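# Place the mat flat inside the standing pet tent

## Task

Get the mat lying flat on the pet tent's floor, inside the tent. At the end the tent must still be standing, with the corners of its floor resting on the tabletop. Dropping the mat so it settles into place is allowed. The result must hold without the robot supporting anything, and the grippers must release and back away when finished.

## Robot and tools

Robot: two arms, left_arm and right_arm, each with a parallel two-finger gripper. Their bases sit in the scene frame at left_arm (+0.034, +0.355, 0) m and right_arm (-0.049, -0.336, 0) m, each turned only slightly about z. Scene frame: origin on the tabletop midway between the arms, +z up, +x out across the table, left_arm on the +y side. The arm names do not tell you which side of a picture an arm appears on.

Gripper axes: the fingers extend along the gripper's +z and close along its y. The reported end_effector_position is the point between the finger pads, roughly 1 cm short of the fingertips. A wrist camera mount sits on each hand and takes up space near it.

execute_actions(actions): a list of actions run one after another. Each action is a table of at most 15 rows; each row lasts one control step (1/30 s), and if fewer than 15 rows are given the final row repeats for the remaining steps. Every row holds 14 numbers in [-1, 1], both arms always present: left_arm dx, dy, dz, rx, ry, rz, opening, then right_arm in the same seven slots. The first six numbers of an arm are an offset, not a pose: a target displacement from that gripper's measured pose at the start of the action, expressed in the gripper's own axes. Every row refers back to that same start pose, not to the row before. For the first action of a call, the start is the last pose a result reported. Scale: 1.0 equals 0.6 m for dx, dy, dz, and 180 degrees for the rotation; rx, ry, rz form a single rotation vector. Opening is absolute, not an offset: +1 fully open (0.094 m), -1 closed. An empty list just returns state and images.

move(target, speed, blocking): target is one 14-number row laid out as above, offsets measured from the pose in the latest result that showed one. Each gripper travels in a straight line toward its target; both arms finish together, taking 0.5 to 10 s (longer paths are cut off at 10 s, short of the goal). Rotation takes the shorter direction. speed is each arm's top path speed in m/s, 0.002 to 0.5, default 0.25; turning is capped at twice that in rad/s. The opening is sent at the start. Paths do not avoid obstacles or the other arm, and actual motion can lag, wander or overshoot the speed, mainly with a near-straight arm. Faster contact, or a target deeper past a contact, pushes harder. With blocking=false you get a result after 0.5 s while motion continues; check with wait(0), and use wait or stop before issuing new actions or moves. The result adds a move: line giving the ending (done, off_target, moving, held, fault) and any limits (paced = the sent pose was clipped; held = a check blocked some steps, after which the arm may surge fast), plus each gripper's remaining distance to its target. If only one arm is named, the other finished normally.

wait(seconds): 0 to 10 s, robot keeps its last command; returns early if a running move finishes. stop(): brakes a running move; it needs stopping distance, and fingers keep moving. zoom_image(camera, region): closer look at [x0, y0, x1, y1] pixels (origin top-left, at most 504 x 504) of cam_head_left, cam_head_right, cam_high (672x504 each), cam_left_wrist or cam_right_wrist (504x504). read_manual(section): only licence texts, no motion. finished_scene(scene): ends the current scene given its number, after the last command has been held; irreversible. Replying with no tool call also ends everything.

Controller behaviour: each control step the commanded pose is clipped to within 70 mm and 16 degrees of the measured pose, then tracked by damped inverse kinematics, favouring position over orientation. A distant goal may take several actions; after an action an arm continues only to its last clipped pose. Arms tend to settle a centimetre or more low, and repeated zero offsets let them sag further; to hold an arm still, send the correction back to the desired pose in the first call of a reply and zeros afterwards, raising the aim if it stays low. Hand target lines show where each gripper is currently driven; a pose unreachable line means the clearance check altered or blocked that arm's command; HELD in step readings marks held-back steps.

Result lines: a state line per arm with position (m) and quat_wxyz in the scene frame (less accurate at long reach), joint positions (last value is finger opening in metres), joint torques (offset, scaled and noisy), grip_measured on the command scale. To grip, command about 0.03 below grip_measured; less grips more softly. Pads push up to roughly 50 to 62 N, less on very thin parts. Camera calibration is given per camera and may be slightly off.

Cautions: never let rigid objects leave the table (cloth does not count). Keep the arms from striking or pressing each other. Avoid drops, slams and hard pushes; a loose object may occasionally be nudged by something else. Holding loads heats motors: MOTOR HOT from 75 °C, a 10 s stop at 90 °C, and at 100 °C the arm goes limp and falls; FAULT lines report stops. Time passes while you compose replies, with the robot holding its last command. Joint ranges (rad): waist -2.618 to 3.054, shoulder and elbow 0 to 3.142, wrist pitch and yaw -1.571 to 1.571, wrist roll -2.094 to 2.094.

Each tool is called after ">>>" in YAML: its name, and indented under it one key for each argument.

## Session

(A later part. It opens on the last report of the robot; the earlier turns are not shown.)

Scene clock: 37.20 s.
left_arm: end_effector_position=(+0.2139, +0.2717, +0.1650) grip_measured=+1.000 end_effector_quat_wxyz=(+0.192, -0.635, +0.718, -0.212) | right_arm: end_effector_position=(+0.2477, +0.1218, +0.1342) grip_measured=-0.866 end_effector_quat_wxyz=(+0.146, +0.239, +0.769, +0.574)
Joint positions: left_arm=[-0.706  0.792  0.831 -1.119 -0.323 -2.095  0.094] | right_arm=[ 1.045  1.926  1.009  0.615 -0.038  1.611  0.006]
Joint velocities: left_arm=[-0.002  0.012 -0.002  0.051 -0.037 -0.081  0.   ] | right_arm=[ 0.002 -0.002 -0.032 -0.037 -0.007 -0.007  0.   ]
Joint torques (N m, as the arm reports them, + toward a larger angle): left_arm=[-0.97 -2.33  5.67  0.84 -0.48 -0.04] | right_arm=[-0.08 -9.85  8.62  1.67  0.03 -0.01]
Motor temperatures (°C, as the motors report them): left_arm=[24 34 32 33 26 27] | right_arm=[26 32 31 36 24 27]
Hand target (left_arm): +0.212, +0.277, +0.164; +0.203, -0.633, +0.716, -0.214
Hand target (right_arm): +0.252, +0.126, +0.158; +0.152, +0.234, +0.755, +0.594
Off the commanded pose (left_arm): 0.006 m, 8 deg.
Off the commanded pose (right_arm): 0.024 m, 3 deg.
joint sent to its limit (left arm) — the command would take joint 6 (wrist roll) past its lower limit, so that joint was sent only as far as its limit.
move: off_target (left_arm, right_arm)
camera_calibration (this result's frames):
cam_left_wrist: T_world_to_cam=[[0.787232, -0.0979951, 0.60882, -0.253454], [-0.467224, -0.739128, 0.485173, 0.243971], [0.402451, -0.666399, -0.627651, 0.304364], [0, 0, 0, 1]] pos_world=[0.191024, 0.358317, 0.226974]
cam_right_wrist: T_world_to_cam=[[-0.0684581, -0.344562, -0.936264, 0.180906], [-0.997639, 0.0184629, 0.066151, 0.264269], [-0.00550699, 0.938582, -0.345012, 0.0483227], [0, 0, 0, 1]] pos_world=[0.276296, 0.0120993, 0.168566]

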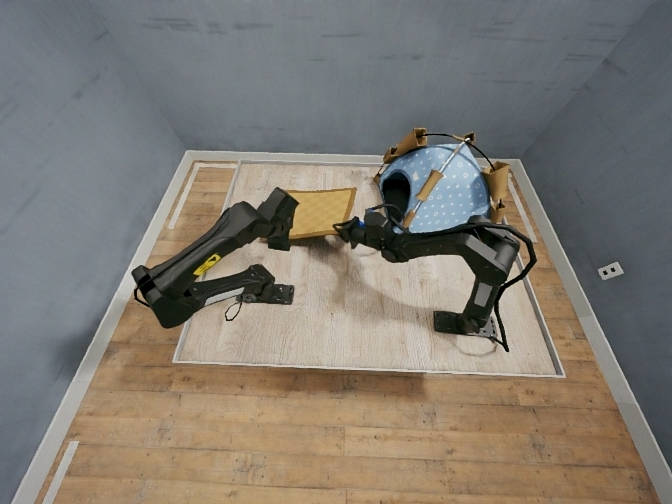

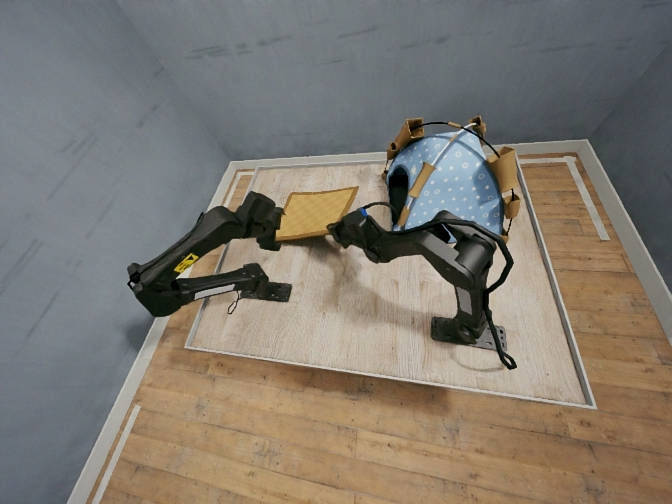

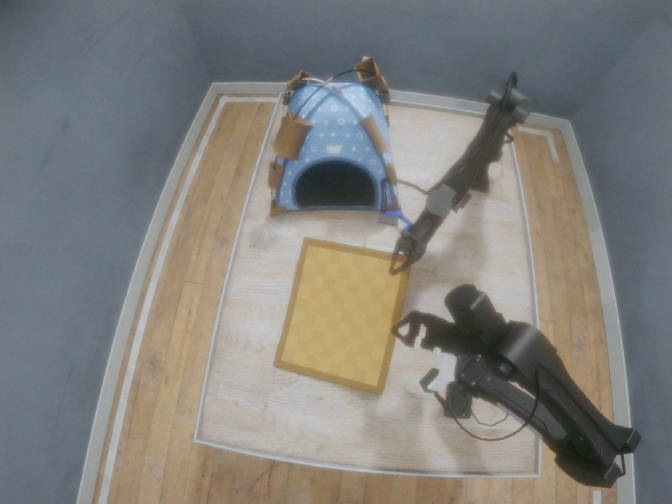

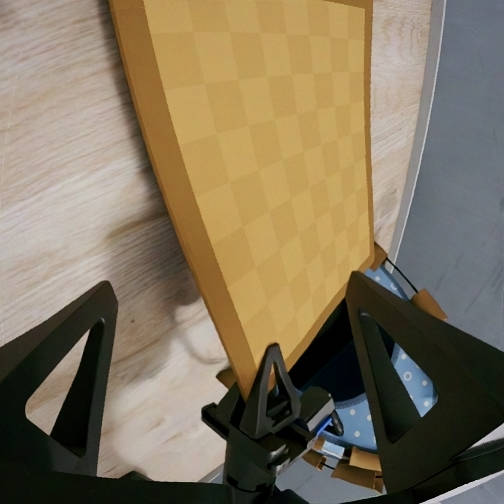

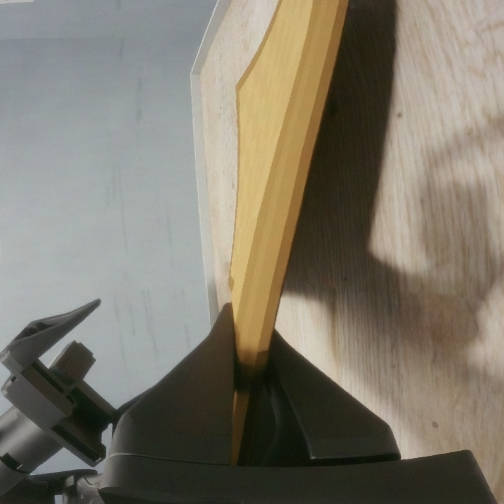

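>>> move:
  target: [-0.05,0.03,0,0,0,0.95,1,0,0.04,0,0,0,0,-0.88]
  speed: 0.4

>>> move:
  target: [0,0,0.12,-0.05,0,0,1,0,0.03,0,0,0,0,-0.88]
  speed: 0.1

Scene clock: 41.90 s.
left_arm: end_effector_position=(+0.2084, +0.3014, +0.1583) grip_measured=+1.000 end_effector_quat_wxyz=(+0.224, +0.665, +0.690, +0.179) | right_arm: end_effector_position=(+0.2476, +0.1221, +0.1262) grip_measured=-0.866 end_effector_quat_wxyz=(+0.138, +0.244, +0.787, +0.550)
Joint positions: left_arm=[-0.514  0.681  0.776 -1.13  -0.238  1.064  0.094] | right_arm=[ 1.045  1.926  1.044  0.516 -0.04   1.611  0.006]
Joint velocities: left_arm=[ 0.002 -0.027  0.002  0.051 -0.022 -0.037  0.   ] | right_arm=[ 0.017 -0.002 -0.002  0.007  0.051 -0.037 -0.   ]
Joint torques (N m, as the arm reports them, + toward a larger angle): left_arm=[ 1.07 -1.74  5.84  0.91 -0.03 -0.02] | right_arm=[ -0.17 -10.74   8.94   1.62   0.02  -0.02]
Motor temperatures (°C, as the motors report them): left_arm=[24 34 32 33 26 27] | right_arm=[26 33 31 36 24 27]
Hand target (left_arm): +0.203, +0.303, +0.155; +0.226, +0.666, +0.690, +0.173
Hand target (right_arm): +0.252, +0.127, +0.157; +0.146, +0.239, +0.769, +0.575
Off the commanded pose (left_arm): 0.007 m, 1 deg.
Off the commanded pose (right_arm): 0.032 m, 4 deg.
move: off_target (right_arm)
camera_calibration (this result's frames):
cam_left_wrist: T_world_to_cam=[[-0.875567, -0.0491132, -0.480593, 0.26205], [-0.311216, 0.818228, 0.483371, -0.23499], [0.369495, 0.572792, -0.731699, -0.0279484], [0, 0, 0, 1]] pos_world=[0.166637, 0.221154, 0.219077]
cam_right_wrist: T_world_to_cam=[[-0.100861, -0.393156, -0.913923, 0.184709], [-0.9947, 0.021394, 0.100572, 0.259234], [-0.019988, 0.919223, -0.39323, 0.0573349], [0, 0, 0, 1]] pos_world=[0.277636, 0.01437, 0.165284]

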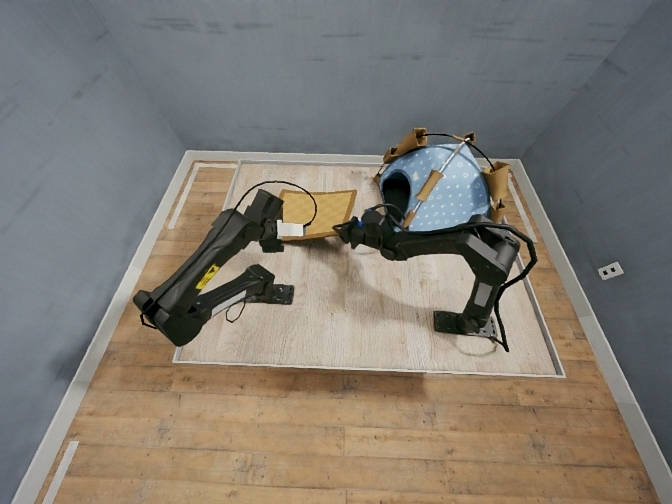

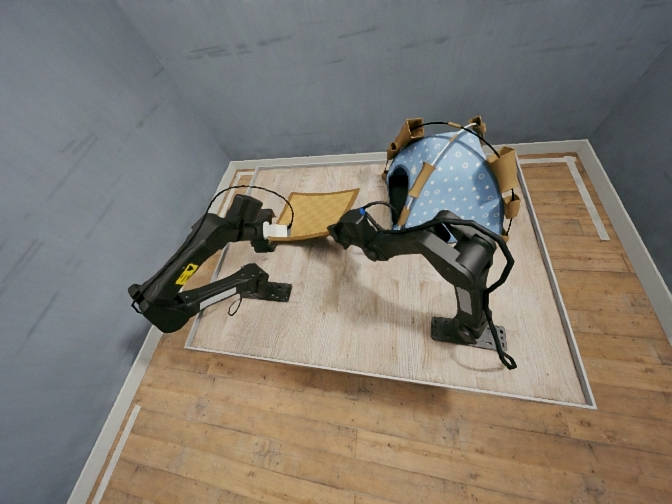

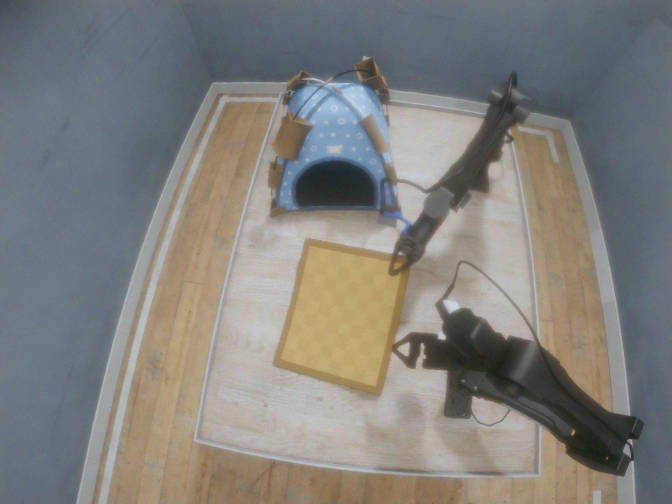

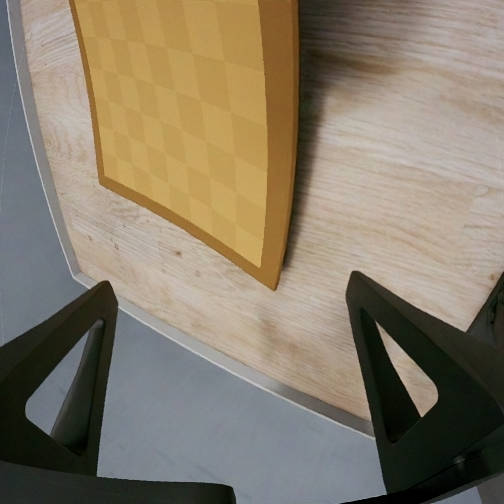

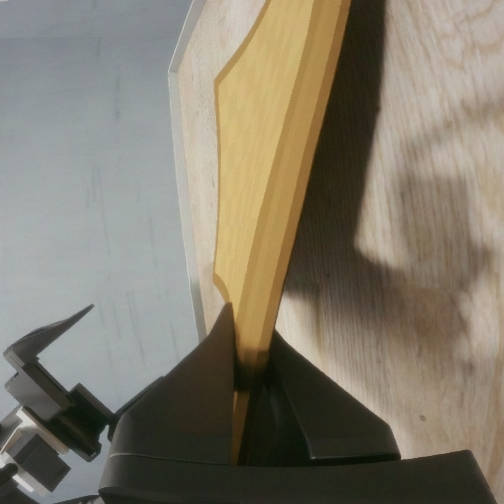

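Scene clock: 43.37 s.
left_arm: end_effector_position=(+0.2481, +0.2926, +0.0984) grip_measured=+1.000 end_effector_quat_wxyz=(+0.271, +0.652, +0.672, +0.224) | right_arm: end_effector_position=(+0.2471, +0.1215, +0.1205) grip_measured=-0.866 end_effector_quat_wxyz=(+0.132, +0.249, +0.799, +0.531)
Joint positions: left_arm=[-0.487  0.681  0.452 -0.671 -0.279  1.128  0.094] | right_arm=[ 1.045  1.926  1.069  0.445 -0.04   1.611  0.006]
Joint velocities: left_arm=[-0.002 -0.007 -0.002 -0.125 -0.022  0.022  0.   ] | right_arm=[-0.027  0.022  0.007 -0.037 -0.022 -0.007  0.   ]
Joint torques (N m, as the arm reports them, + toward a larger angle): left_arm=[ 1.   -2.02  6.58  1.21 -0.25  0.02] | right_arm=[-0.13 -9.83  8.88  1.58  0.02 -0.02]
Motor temperatures (°C, as the motors report them): left_arm=[24 33 32 33 26 27] | right_arm=[26 33 32 36 24 27]
Hand target (left_arm): +0.248, +0.297, +0.098; +0.275, +0.645, +0.674, +0.232
Hand target (right_arm): +0.252, +0.127, +0.143; +0.138, +0.244, +0.787, +0.550
Off the commanded pose (left_arm): 0.005 m, 1 deg.
Off the commanded pose (right_arm): 0.024 m, 3 deg.
move: off_target (right_arm)
camera_calibration (this result's frames):
cam_left_wrist: T_world_to_cam=[[-0.801433, -0.0476216, -0.596186, 0.260161], [-0.373214, 0.818752, 0.436299, -0.166623], [0.467351, 0.572169, -0.673948, -0.111295], [0, 0, 0, 1]] pos_world=[0.19833, 0.212491, 0.152795]
cam_right_wrist: T_world_to_cam=[[-0.124401, -0.42842, -0.894975, 0.187016], [-0.991746, 0.0254488, 0.12567, 0.255104], [-0.0310634, 0.903221, -0.428049, 0.0644904], [0, 0, 0, 1]] pos_world=[0.278267, 0.01538, 0.162921]

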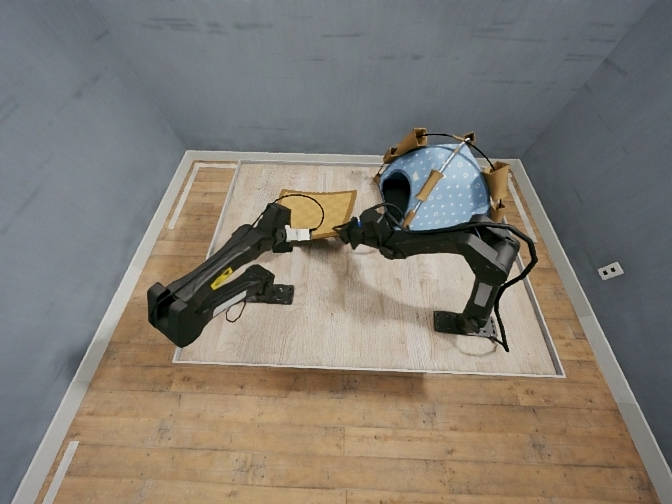

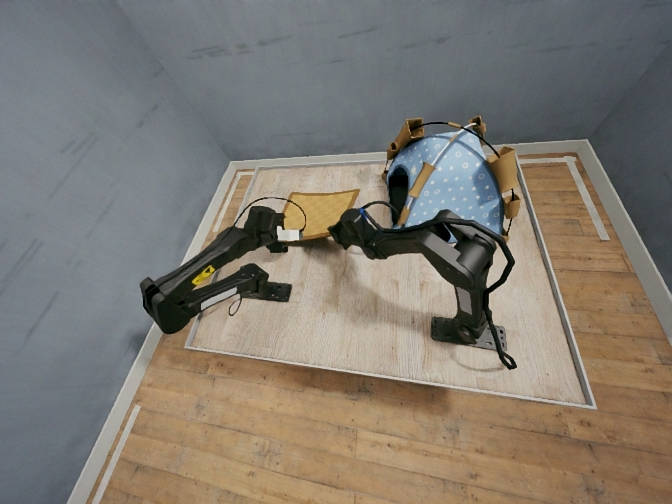

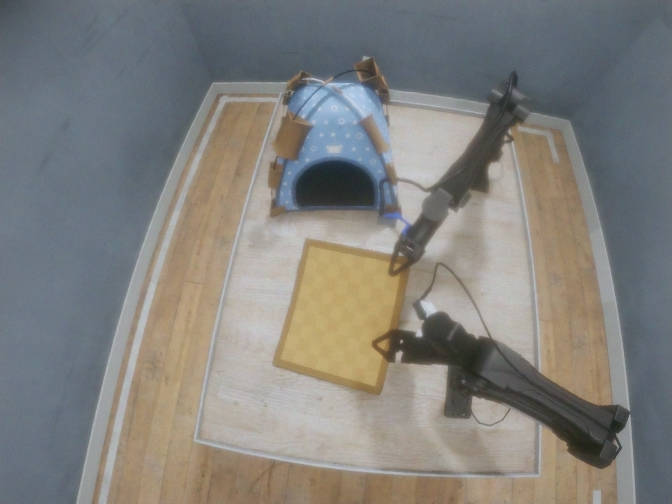

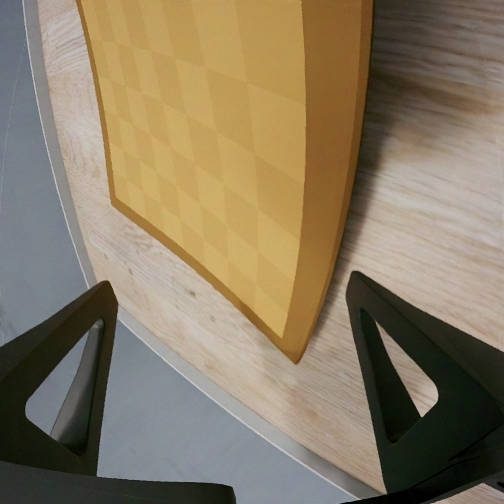

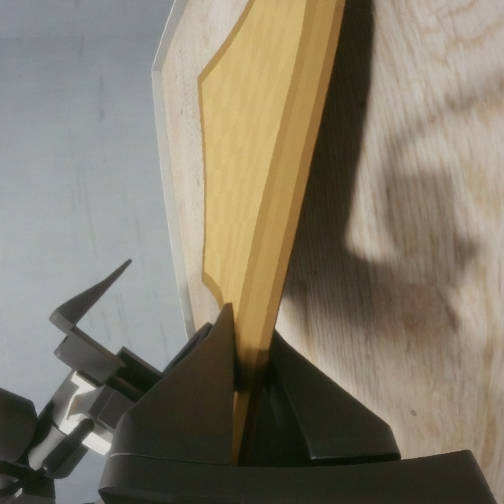

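>>> execute_actions:
  actions: []

Scene clock: 43.67 s.
left_arm: end_effector_position=(+0.2484, +0.2925, +0.0986) grip_measured=+1.000 end_effector_quat_wxyz=(+0.271, +0.652, +0.672, +0.224) | right_arm: end_effector_position=(+0.2471, +0.1215, +0.1205) grip_measured=-0.866 end_effector_quat_wxyz=(+0.132, +0.249, +0.799, +0.531)
Joint positions: left_arm=[-0.487  0.681  0.452 -0.669 -0.279  1.129  0.094] | right_arm=[ 1.045  1.926  1.069  0.445 -0.04   1.611  0.006]
Joint velocities: left_arm=[-0.017 -0.002 -0.002  0.051  0.022 -0.022  0.   ] | right_arm=[ 0.012 -0.007  0.002 -0.037  0.051 -0.037  0.   ]
Joint torques (N m, as the arm reports them, + toward a larger angle): left_arm=[ 0.95 -2.19  6.5   1.18 -0.27  0.  ] | right_arm=[-0.12 -9.84  8.88  1.59  0.02 -0.02]
Motor temperatures (°C, as the motors report them): left_arm=[24 33 32 33 26 27] | right_arm=[26 33 32 36 24 27]
Hand target (left_arm): +0.248, +0.297, +0.098; +0.275, +0.645, +0.674, +0.232
Hand target (right_arm): +0.252, +0.127, +0.143; +0.138, +0.244, +0.787, +0.550
Off the commanded pose (left_arm): 0.005 m, 1 deg.
Off the commanded pose (right_arm): 0.024 m, 3 deg.
camera_calibration (this result's frames):
cam_left_wrist: T_world_to_cam=[[-0.80064, -0.0476865, -0.597245, 0.26042], [-0.373568, 0.819075, 0.43539, -0.16643], [0.468426, 0.571702, -0.673598, -0.111342], [0, 0, 0, 1]] pos_world=[0.198485, 0.212392, 0.152997]
cam_right_wrist: T_world_to_cam=[[-0.124401, -0.42842, -0.894975, 0.187016], [-0.991746, 0.0254488, 0.12567, 0.255104], [-0.0310634, 0.903221, -0.428049, 0.0644904], [0, 0, 0, 1]] pos_world=[0.278267, 0.01538, 0.162921]

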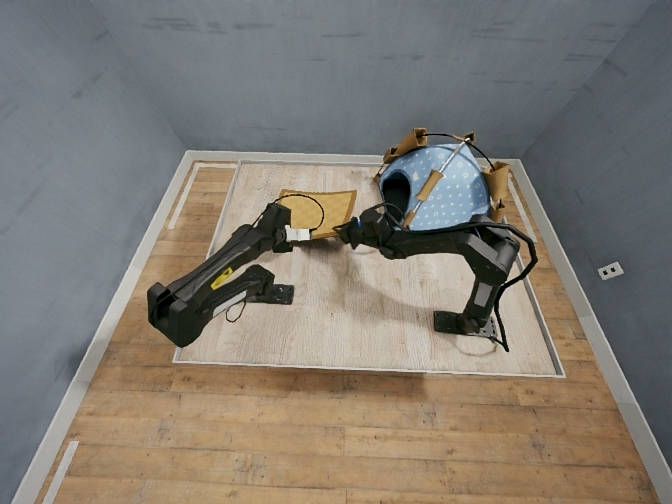

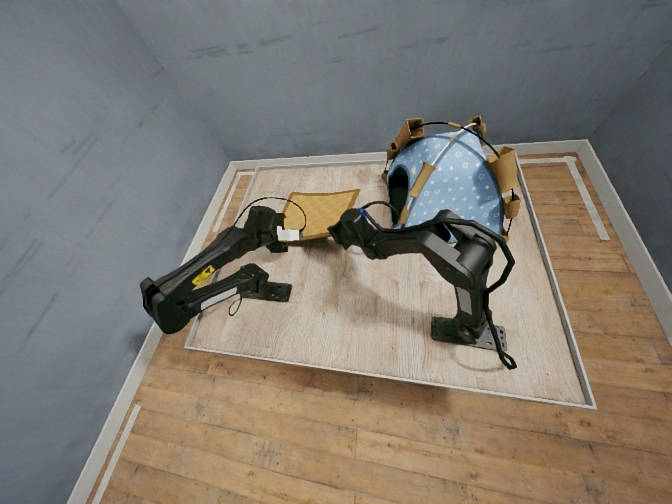

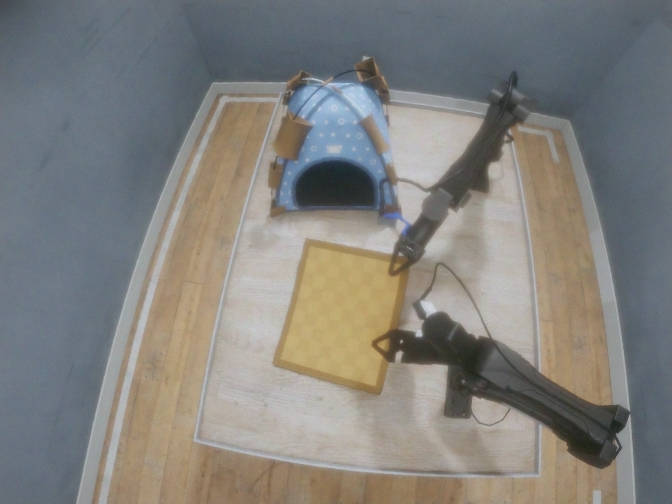

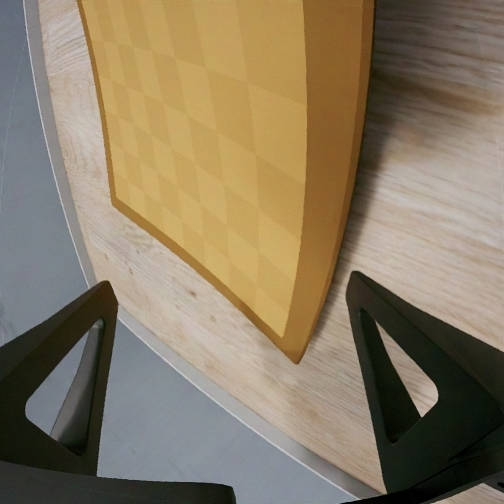

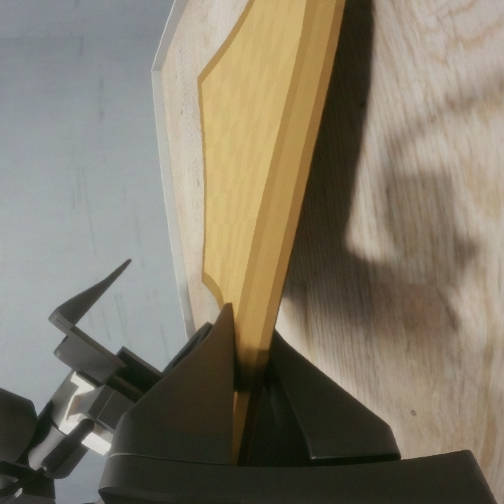

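>>> move:
  target: [-0.1,-0.04,0.05,0,0,0,1, 0,0.04,0,-0.02,0,0,-0.88]
  speed: 0.1

Scene clock: 45.03 s.
left_arm: end_effector_position=(+0.2518, +0.2283, +0.0719) grip_measured=+1.000 end_effector_quat_wxyz=(+0.280, +0.652, +0.668, +0.222) | right_arm: end_effector_position=(+0.2471, +0.1215, +0.1205) grip_measured=-0.866 end_effector_quat_wxyz=(+0.132, +0.249, +0.799, +0.531)
Joint positions: left_arm=[-0.841  0.976  0.439 -0.457 -0.479  0.827  0.094] | right_arm=[ 1.045  1.926  1.069  0.445 -0.04   1.612  0.006]
Joint velocities: left_arm=[-0.017  0.002  0.007  0.066 -0.022 -0.007  0.   ] | right_arm=[-0.012 -0.017 -0.012  0.022 -0.022 -0.051 -0.001]
Joint torques (N m, as the arm reports them, + toward a larger angle): left_arm=[-1.06 -0.42  6.74  1.06 -0.44 -0.16] | right_arm=[-0.08 -9.08  8.55  1.9   0.04  0.  ]
Motor temperatures (°C, as the motors report them): left_arm=[24 33 32 33 26 27] | right_arm=[26 33 32 36 24 27]
Hand target (left_arm): +0.250, +0.231, +0.066; +0.272, +0.652, +0.670, +0.228
Hand target (right_arm): +0.253, +0.128, +0.143; +0.140, +0.244, +0.782, +0.556
Off the commanded pose (left_arm): 0.008 m, 1 deg.
Off the commanded pose (right_arm): 0.024 m, 4 deg.
move: off_target (right_arm)
camera_calibration (this result's frames):
cam_left_wrist: T_world_to_cam=[[-0.794343, -0.0473201, -0.605624, 0.243037], [-0.370095, 0.828274, 0.420704, -0.102913], [0.481715, 0.558321, -0.675447, -0.0943706], [0, 0, 0, 1]] pos_world=[0.200427, 0.14943, 0.126742]
cam_right_wrist: T_world_to_cam=[[-0.125067, -0.428057, -0.895056, 0.187146], [-0.991663, 0.0257062, 0.126272, 0.25498], [-0.031043, 0.903386, -0.427703, 0.0644236], [0, 0, 0, 1]] pos_world=[0.27826, 0.0153551, 0.162864]

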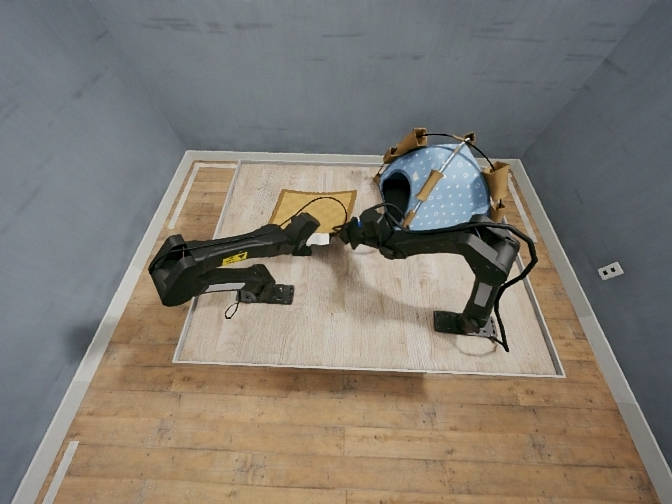

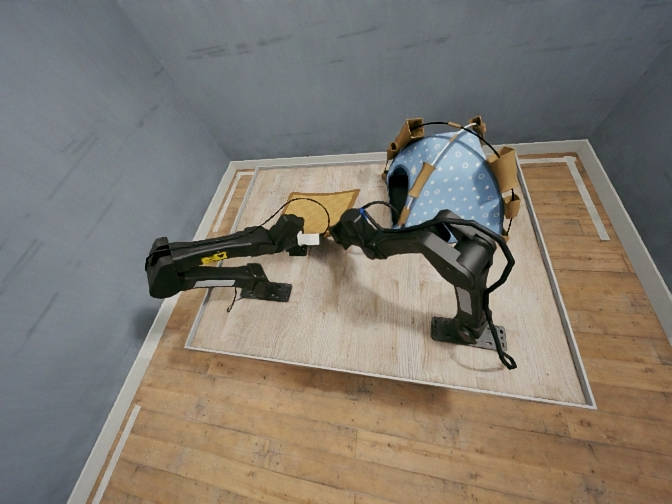

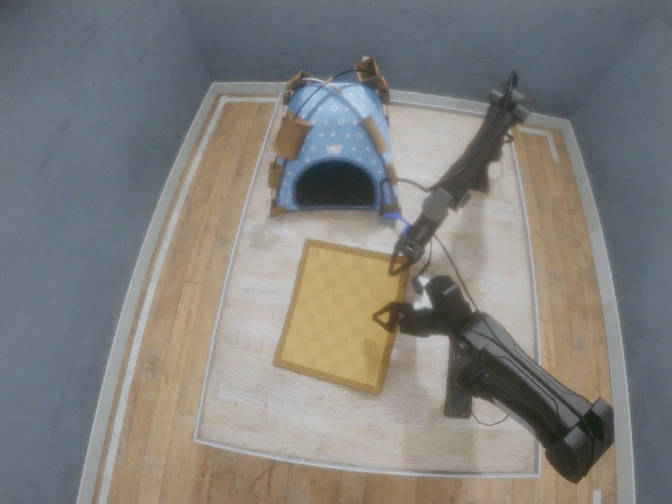

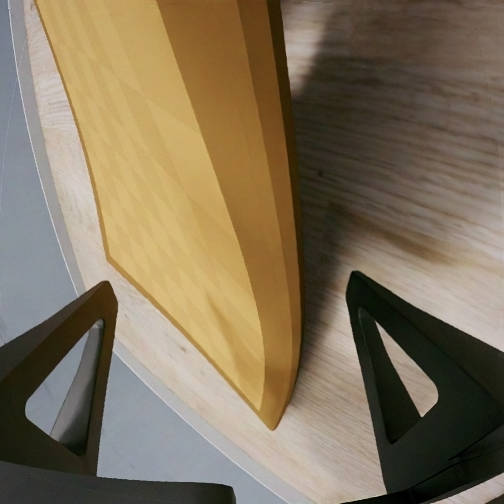

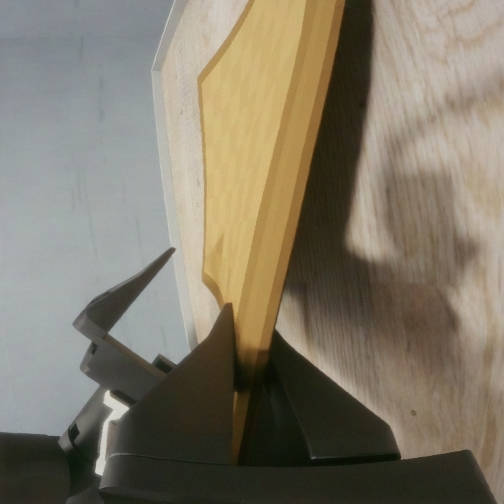

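>>> move:
  target: [0,0.01,0.05,0,0,0,0.2, 0,0.04,0,-0.02,0,0,-0.88]
  speed: 0.08

>>> move:
  target: [0,0,0,0,0,0,-0.88, 0,0.04,0,-0.02,0,0,-0.88]

Scene clock: 46.13 s.
left_arm: end_effector_position=(+0.2795, +0.2217, +0.0668) grip_measured=+0.202 end_effector_quat_wxyz=(+0.295, +0.646, +0.667, +0.225) | right_arm: end_effector_position=(+0.2472, +0.1217, +0.1210) grip_measured=-0.866 end_effector_quat_wxyz=(+0.132, +0.249, +0.798, +0.532)
Joint positions: left_arm=[-0.75   1.089  0.439 -0.273 -0.433  0.915  0.056] | right_arm=[ 1.045  1.926  1.069  0.447 -0.04   1.613  0.006]
Joint velocities: left_arm=[ 0.002  0.002  0.007 -0.007  0.037 -0.022 -0.   ] | right_arm=[-0.027 -0.007 -0.022  0.022  0.007  0.022 -0.   ]
Joint torques (N m, as the arm reports them, + toward a larger angle): left_arm=[ 0.94 -1.35  5.45  1.22 -0.14 -0.05] | right_arm=[-0.08 -9.07  8.58  1.86  0.05 -0.01]
Motor temperatures (°C, as the motors report them): left_arm=[24 33 32 33 26 27] | right_arm=[26 34 32 37 24 27]
Hand target (left_arm): +0.275, +0.227, +0.054; +0.280, +0.652, +0.669, +0.221
Hand target (right_arm): +0.253, +0.128, +0.143; +0.140, +0.245, +0.782, +0.556
Off the commanded pose (left_arm): 0.015 m, 2 deg.
Off the commanded pose (right_arm): 0.023 m, 3 deg.
move: off_target (left_arm, right_arm)
camera_calibration (this result's frames):
cam_left_wrist: T_world_to_cam=[[-0.777423, -0.0587547, -0.626228, 0.260881], [-0.381547, 0.835574, 0.39527, -0.0816974], [0.500036, 0.546227, -0.672012, -0.110083], [0, 0, 0, 1]] pos_world=[0.226688, 0.143722, 0.121686]
cam_right_wrist: T_world_to_cam=[[-0.124927, -0.425808, -0.896148, 0.187533], [-0.991698, 0.0258511, 0.125964, 0.255063], [-0.0304698, 0.904444, -0.425502, 0.0639424], [0, 0, 0, 1]] pos_world=[0.278322, 0.015427, 0.163136]

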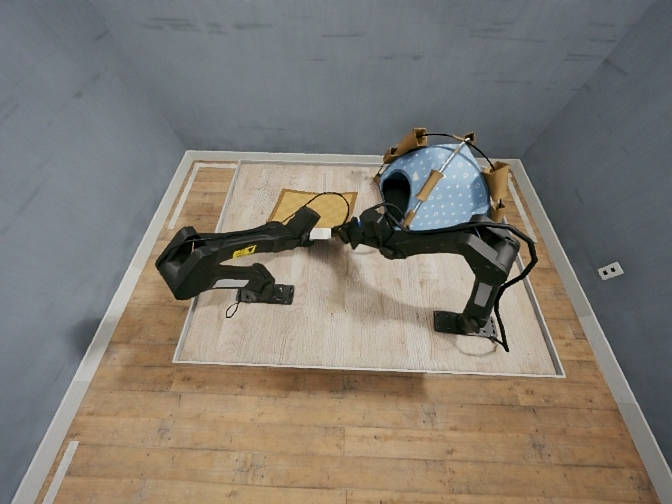

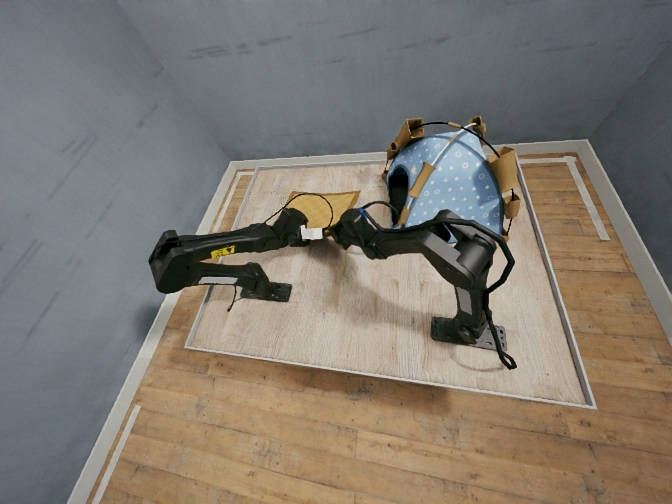

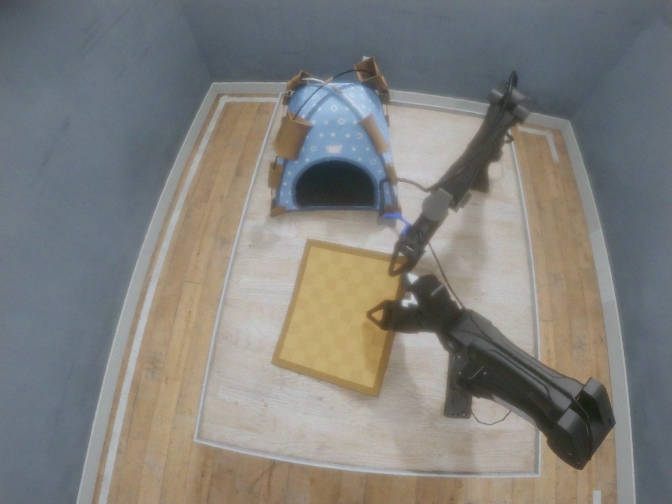

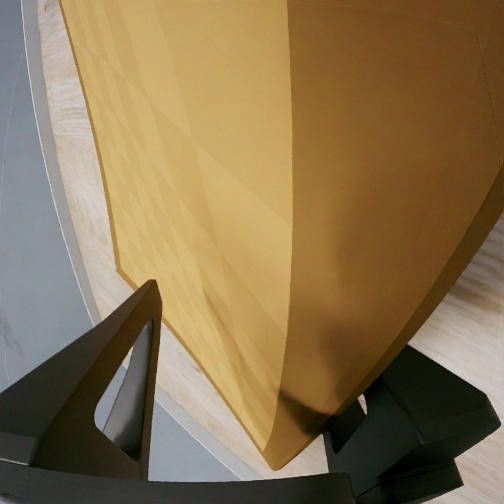

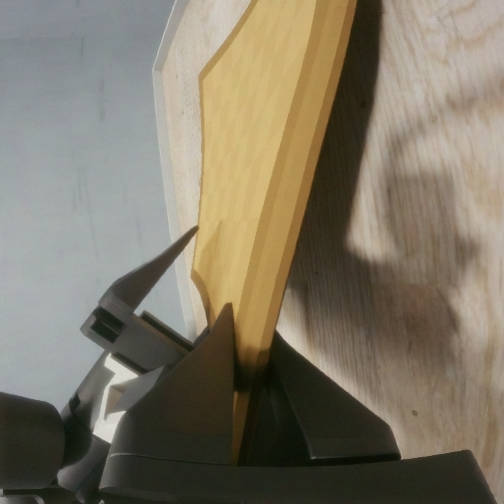

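Scene clock: 46.83 s.
left_arm: end_effector_position=(+0.2800, +0.2212, +0.0674) grip_measured=-0.864 end_effector_quat_wxyz=(+0.297, +0.646, +0.666, +0.225) | right_arm: end_effector_position=(+0.2475, +0.1215, +0.1208) grip_measured=-0.866 end_effector_quat_wxyz=(+0.131, +0.252, +0.798, +0.532)
Joint positions: left_arm=[-0.75   1.089  0.439 -0.269 -0.433  0.915  0.006] | right_arm=[ 1.045  1.926  1.069  0.446 -0.038  1.618  0.006]
Joint velocities: left_arm=[ 0.002 -0.012  0.012 -0.037  0.007  0.022 -0.   ] | right_arm=[-0.027  0.017  0.012  0.037 -0.051 -0.022 -0.   ]
Joint torques (N m, as the arm reports them, + toward a larger angle): left_arm=[ 0.09 -2.54  7.65  1.07 -0.24  0.  ] | right_arm=[-0.09 -9.09  8.56  1.9   0.03 -0.04]
Motor temperatures (°C, as the motors report them): left_arm=[24 33 32 34 26 27] | right_arm=[26 34 32 37 24 27]
Hand target (left_arm): +0.279, +0.222, +0.067; +0.295, +0.646, +0.667, +0.225
Hand target (right_arm): +0.253, +0.128, +0.143; +0.140, +0.245, +0.781, +0.557
Off the commanded pose (left_arm): 0.001 m, 0 deg.
Off the commanded pose (right_arm): 0.024 m, 4 deg.
move: off_target (right_arm)
camera_calibration (this result's frames):
cam_left_wrist: T_world_to_cam=[[-0.775709, -0.0604248, -0.628191, 0.261601], [-0.382622, 0.836622, 0.392, -0.0810146], [0.501872, 0.544437, -0.672095, -0.10982], [0, 0, 0, 1]] pos_world=[0.227044, 0.143376, 0.122284]
cam_right_wrist: T_world_to_cam=[[-0.12914, -0.424529, -0.896157, 0.188189], [-0.991211, 0.0291245, 0.129041, 0.254447], [-0.0286816, 0.904946, -0.424559, 0.0634748], [0, 0, 0, 1]] pos_world=[0.278334, 0.0150397, 0.162762]

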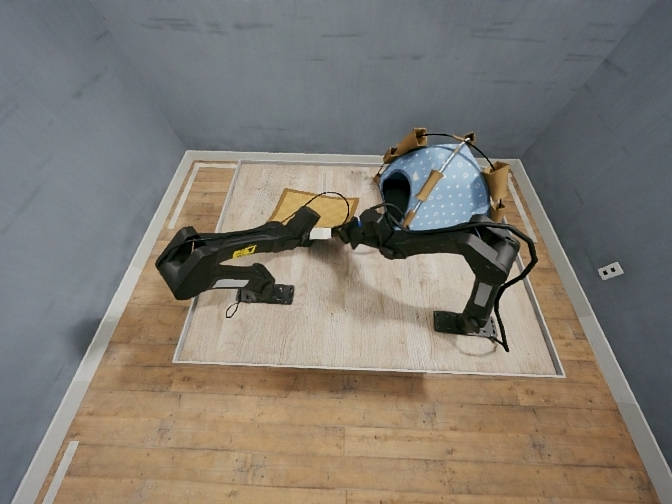

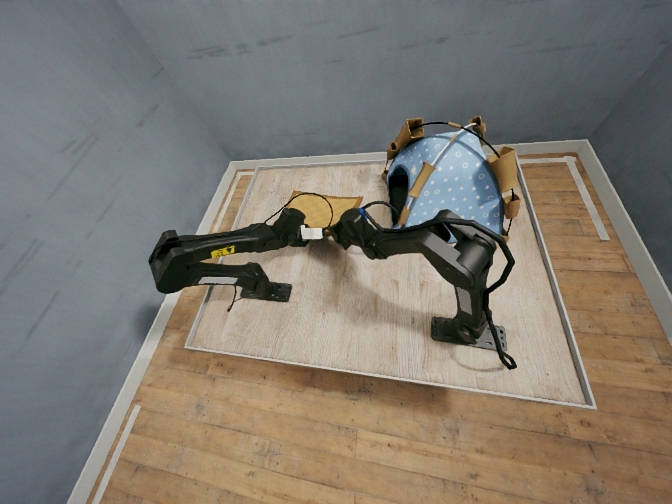

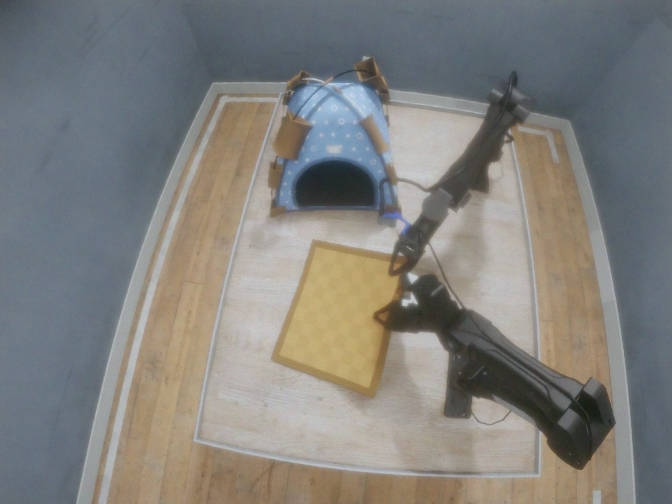

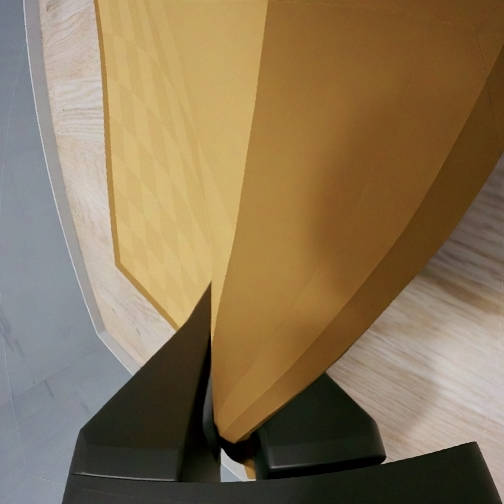

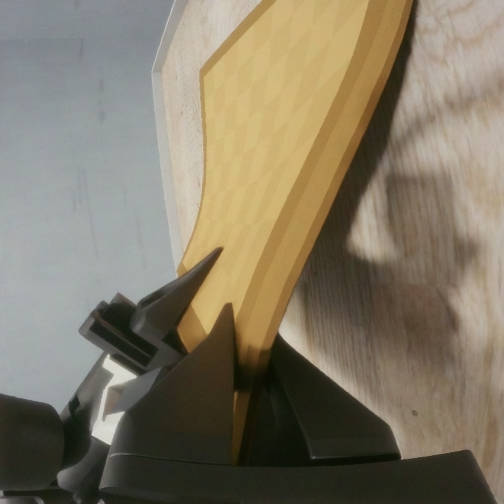

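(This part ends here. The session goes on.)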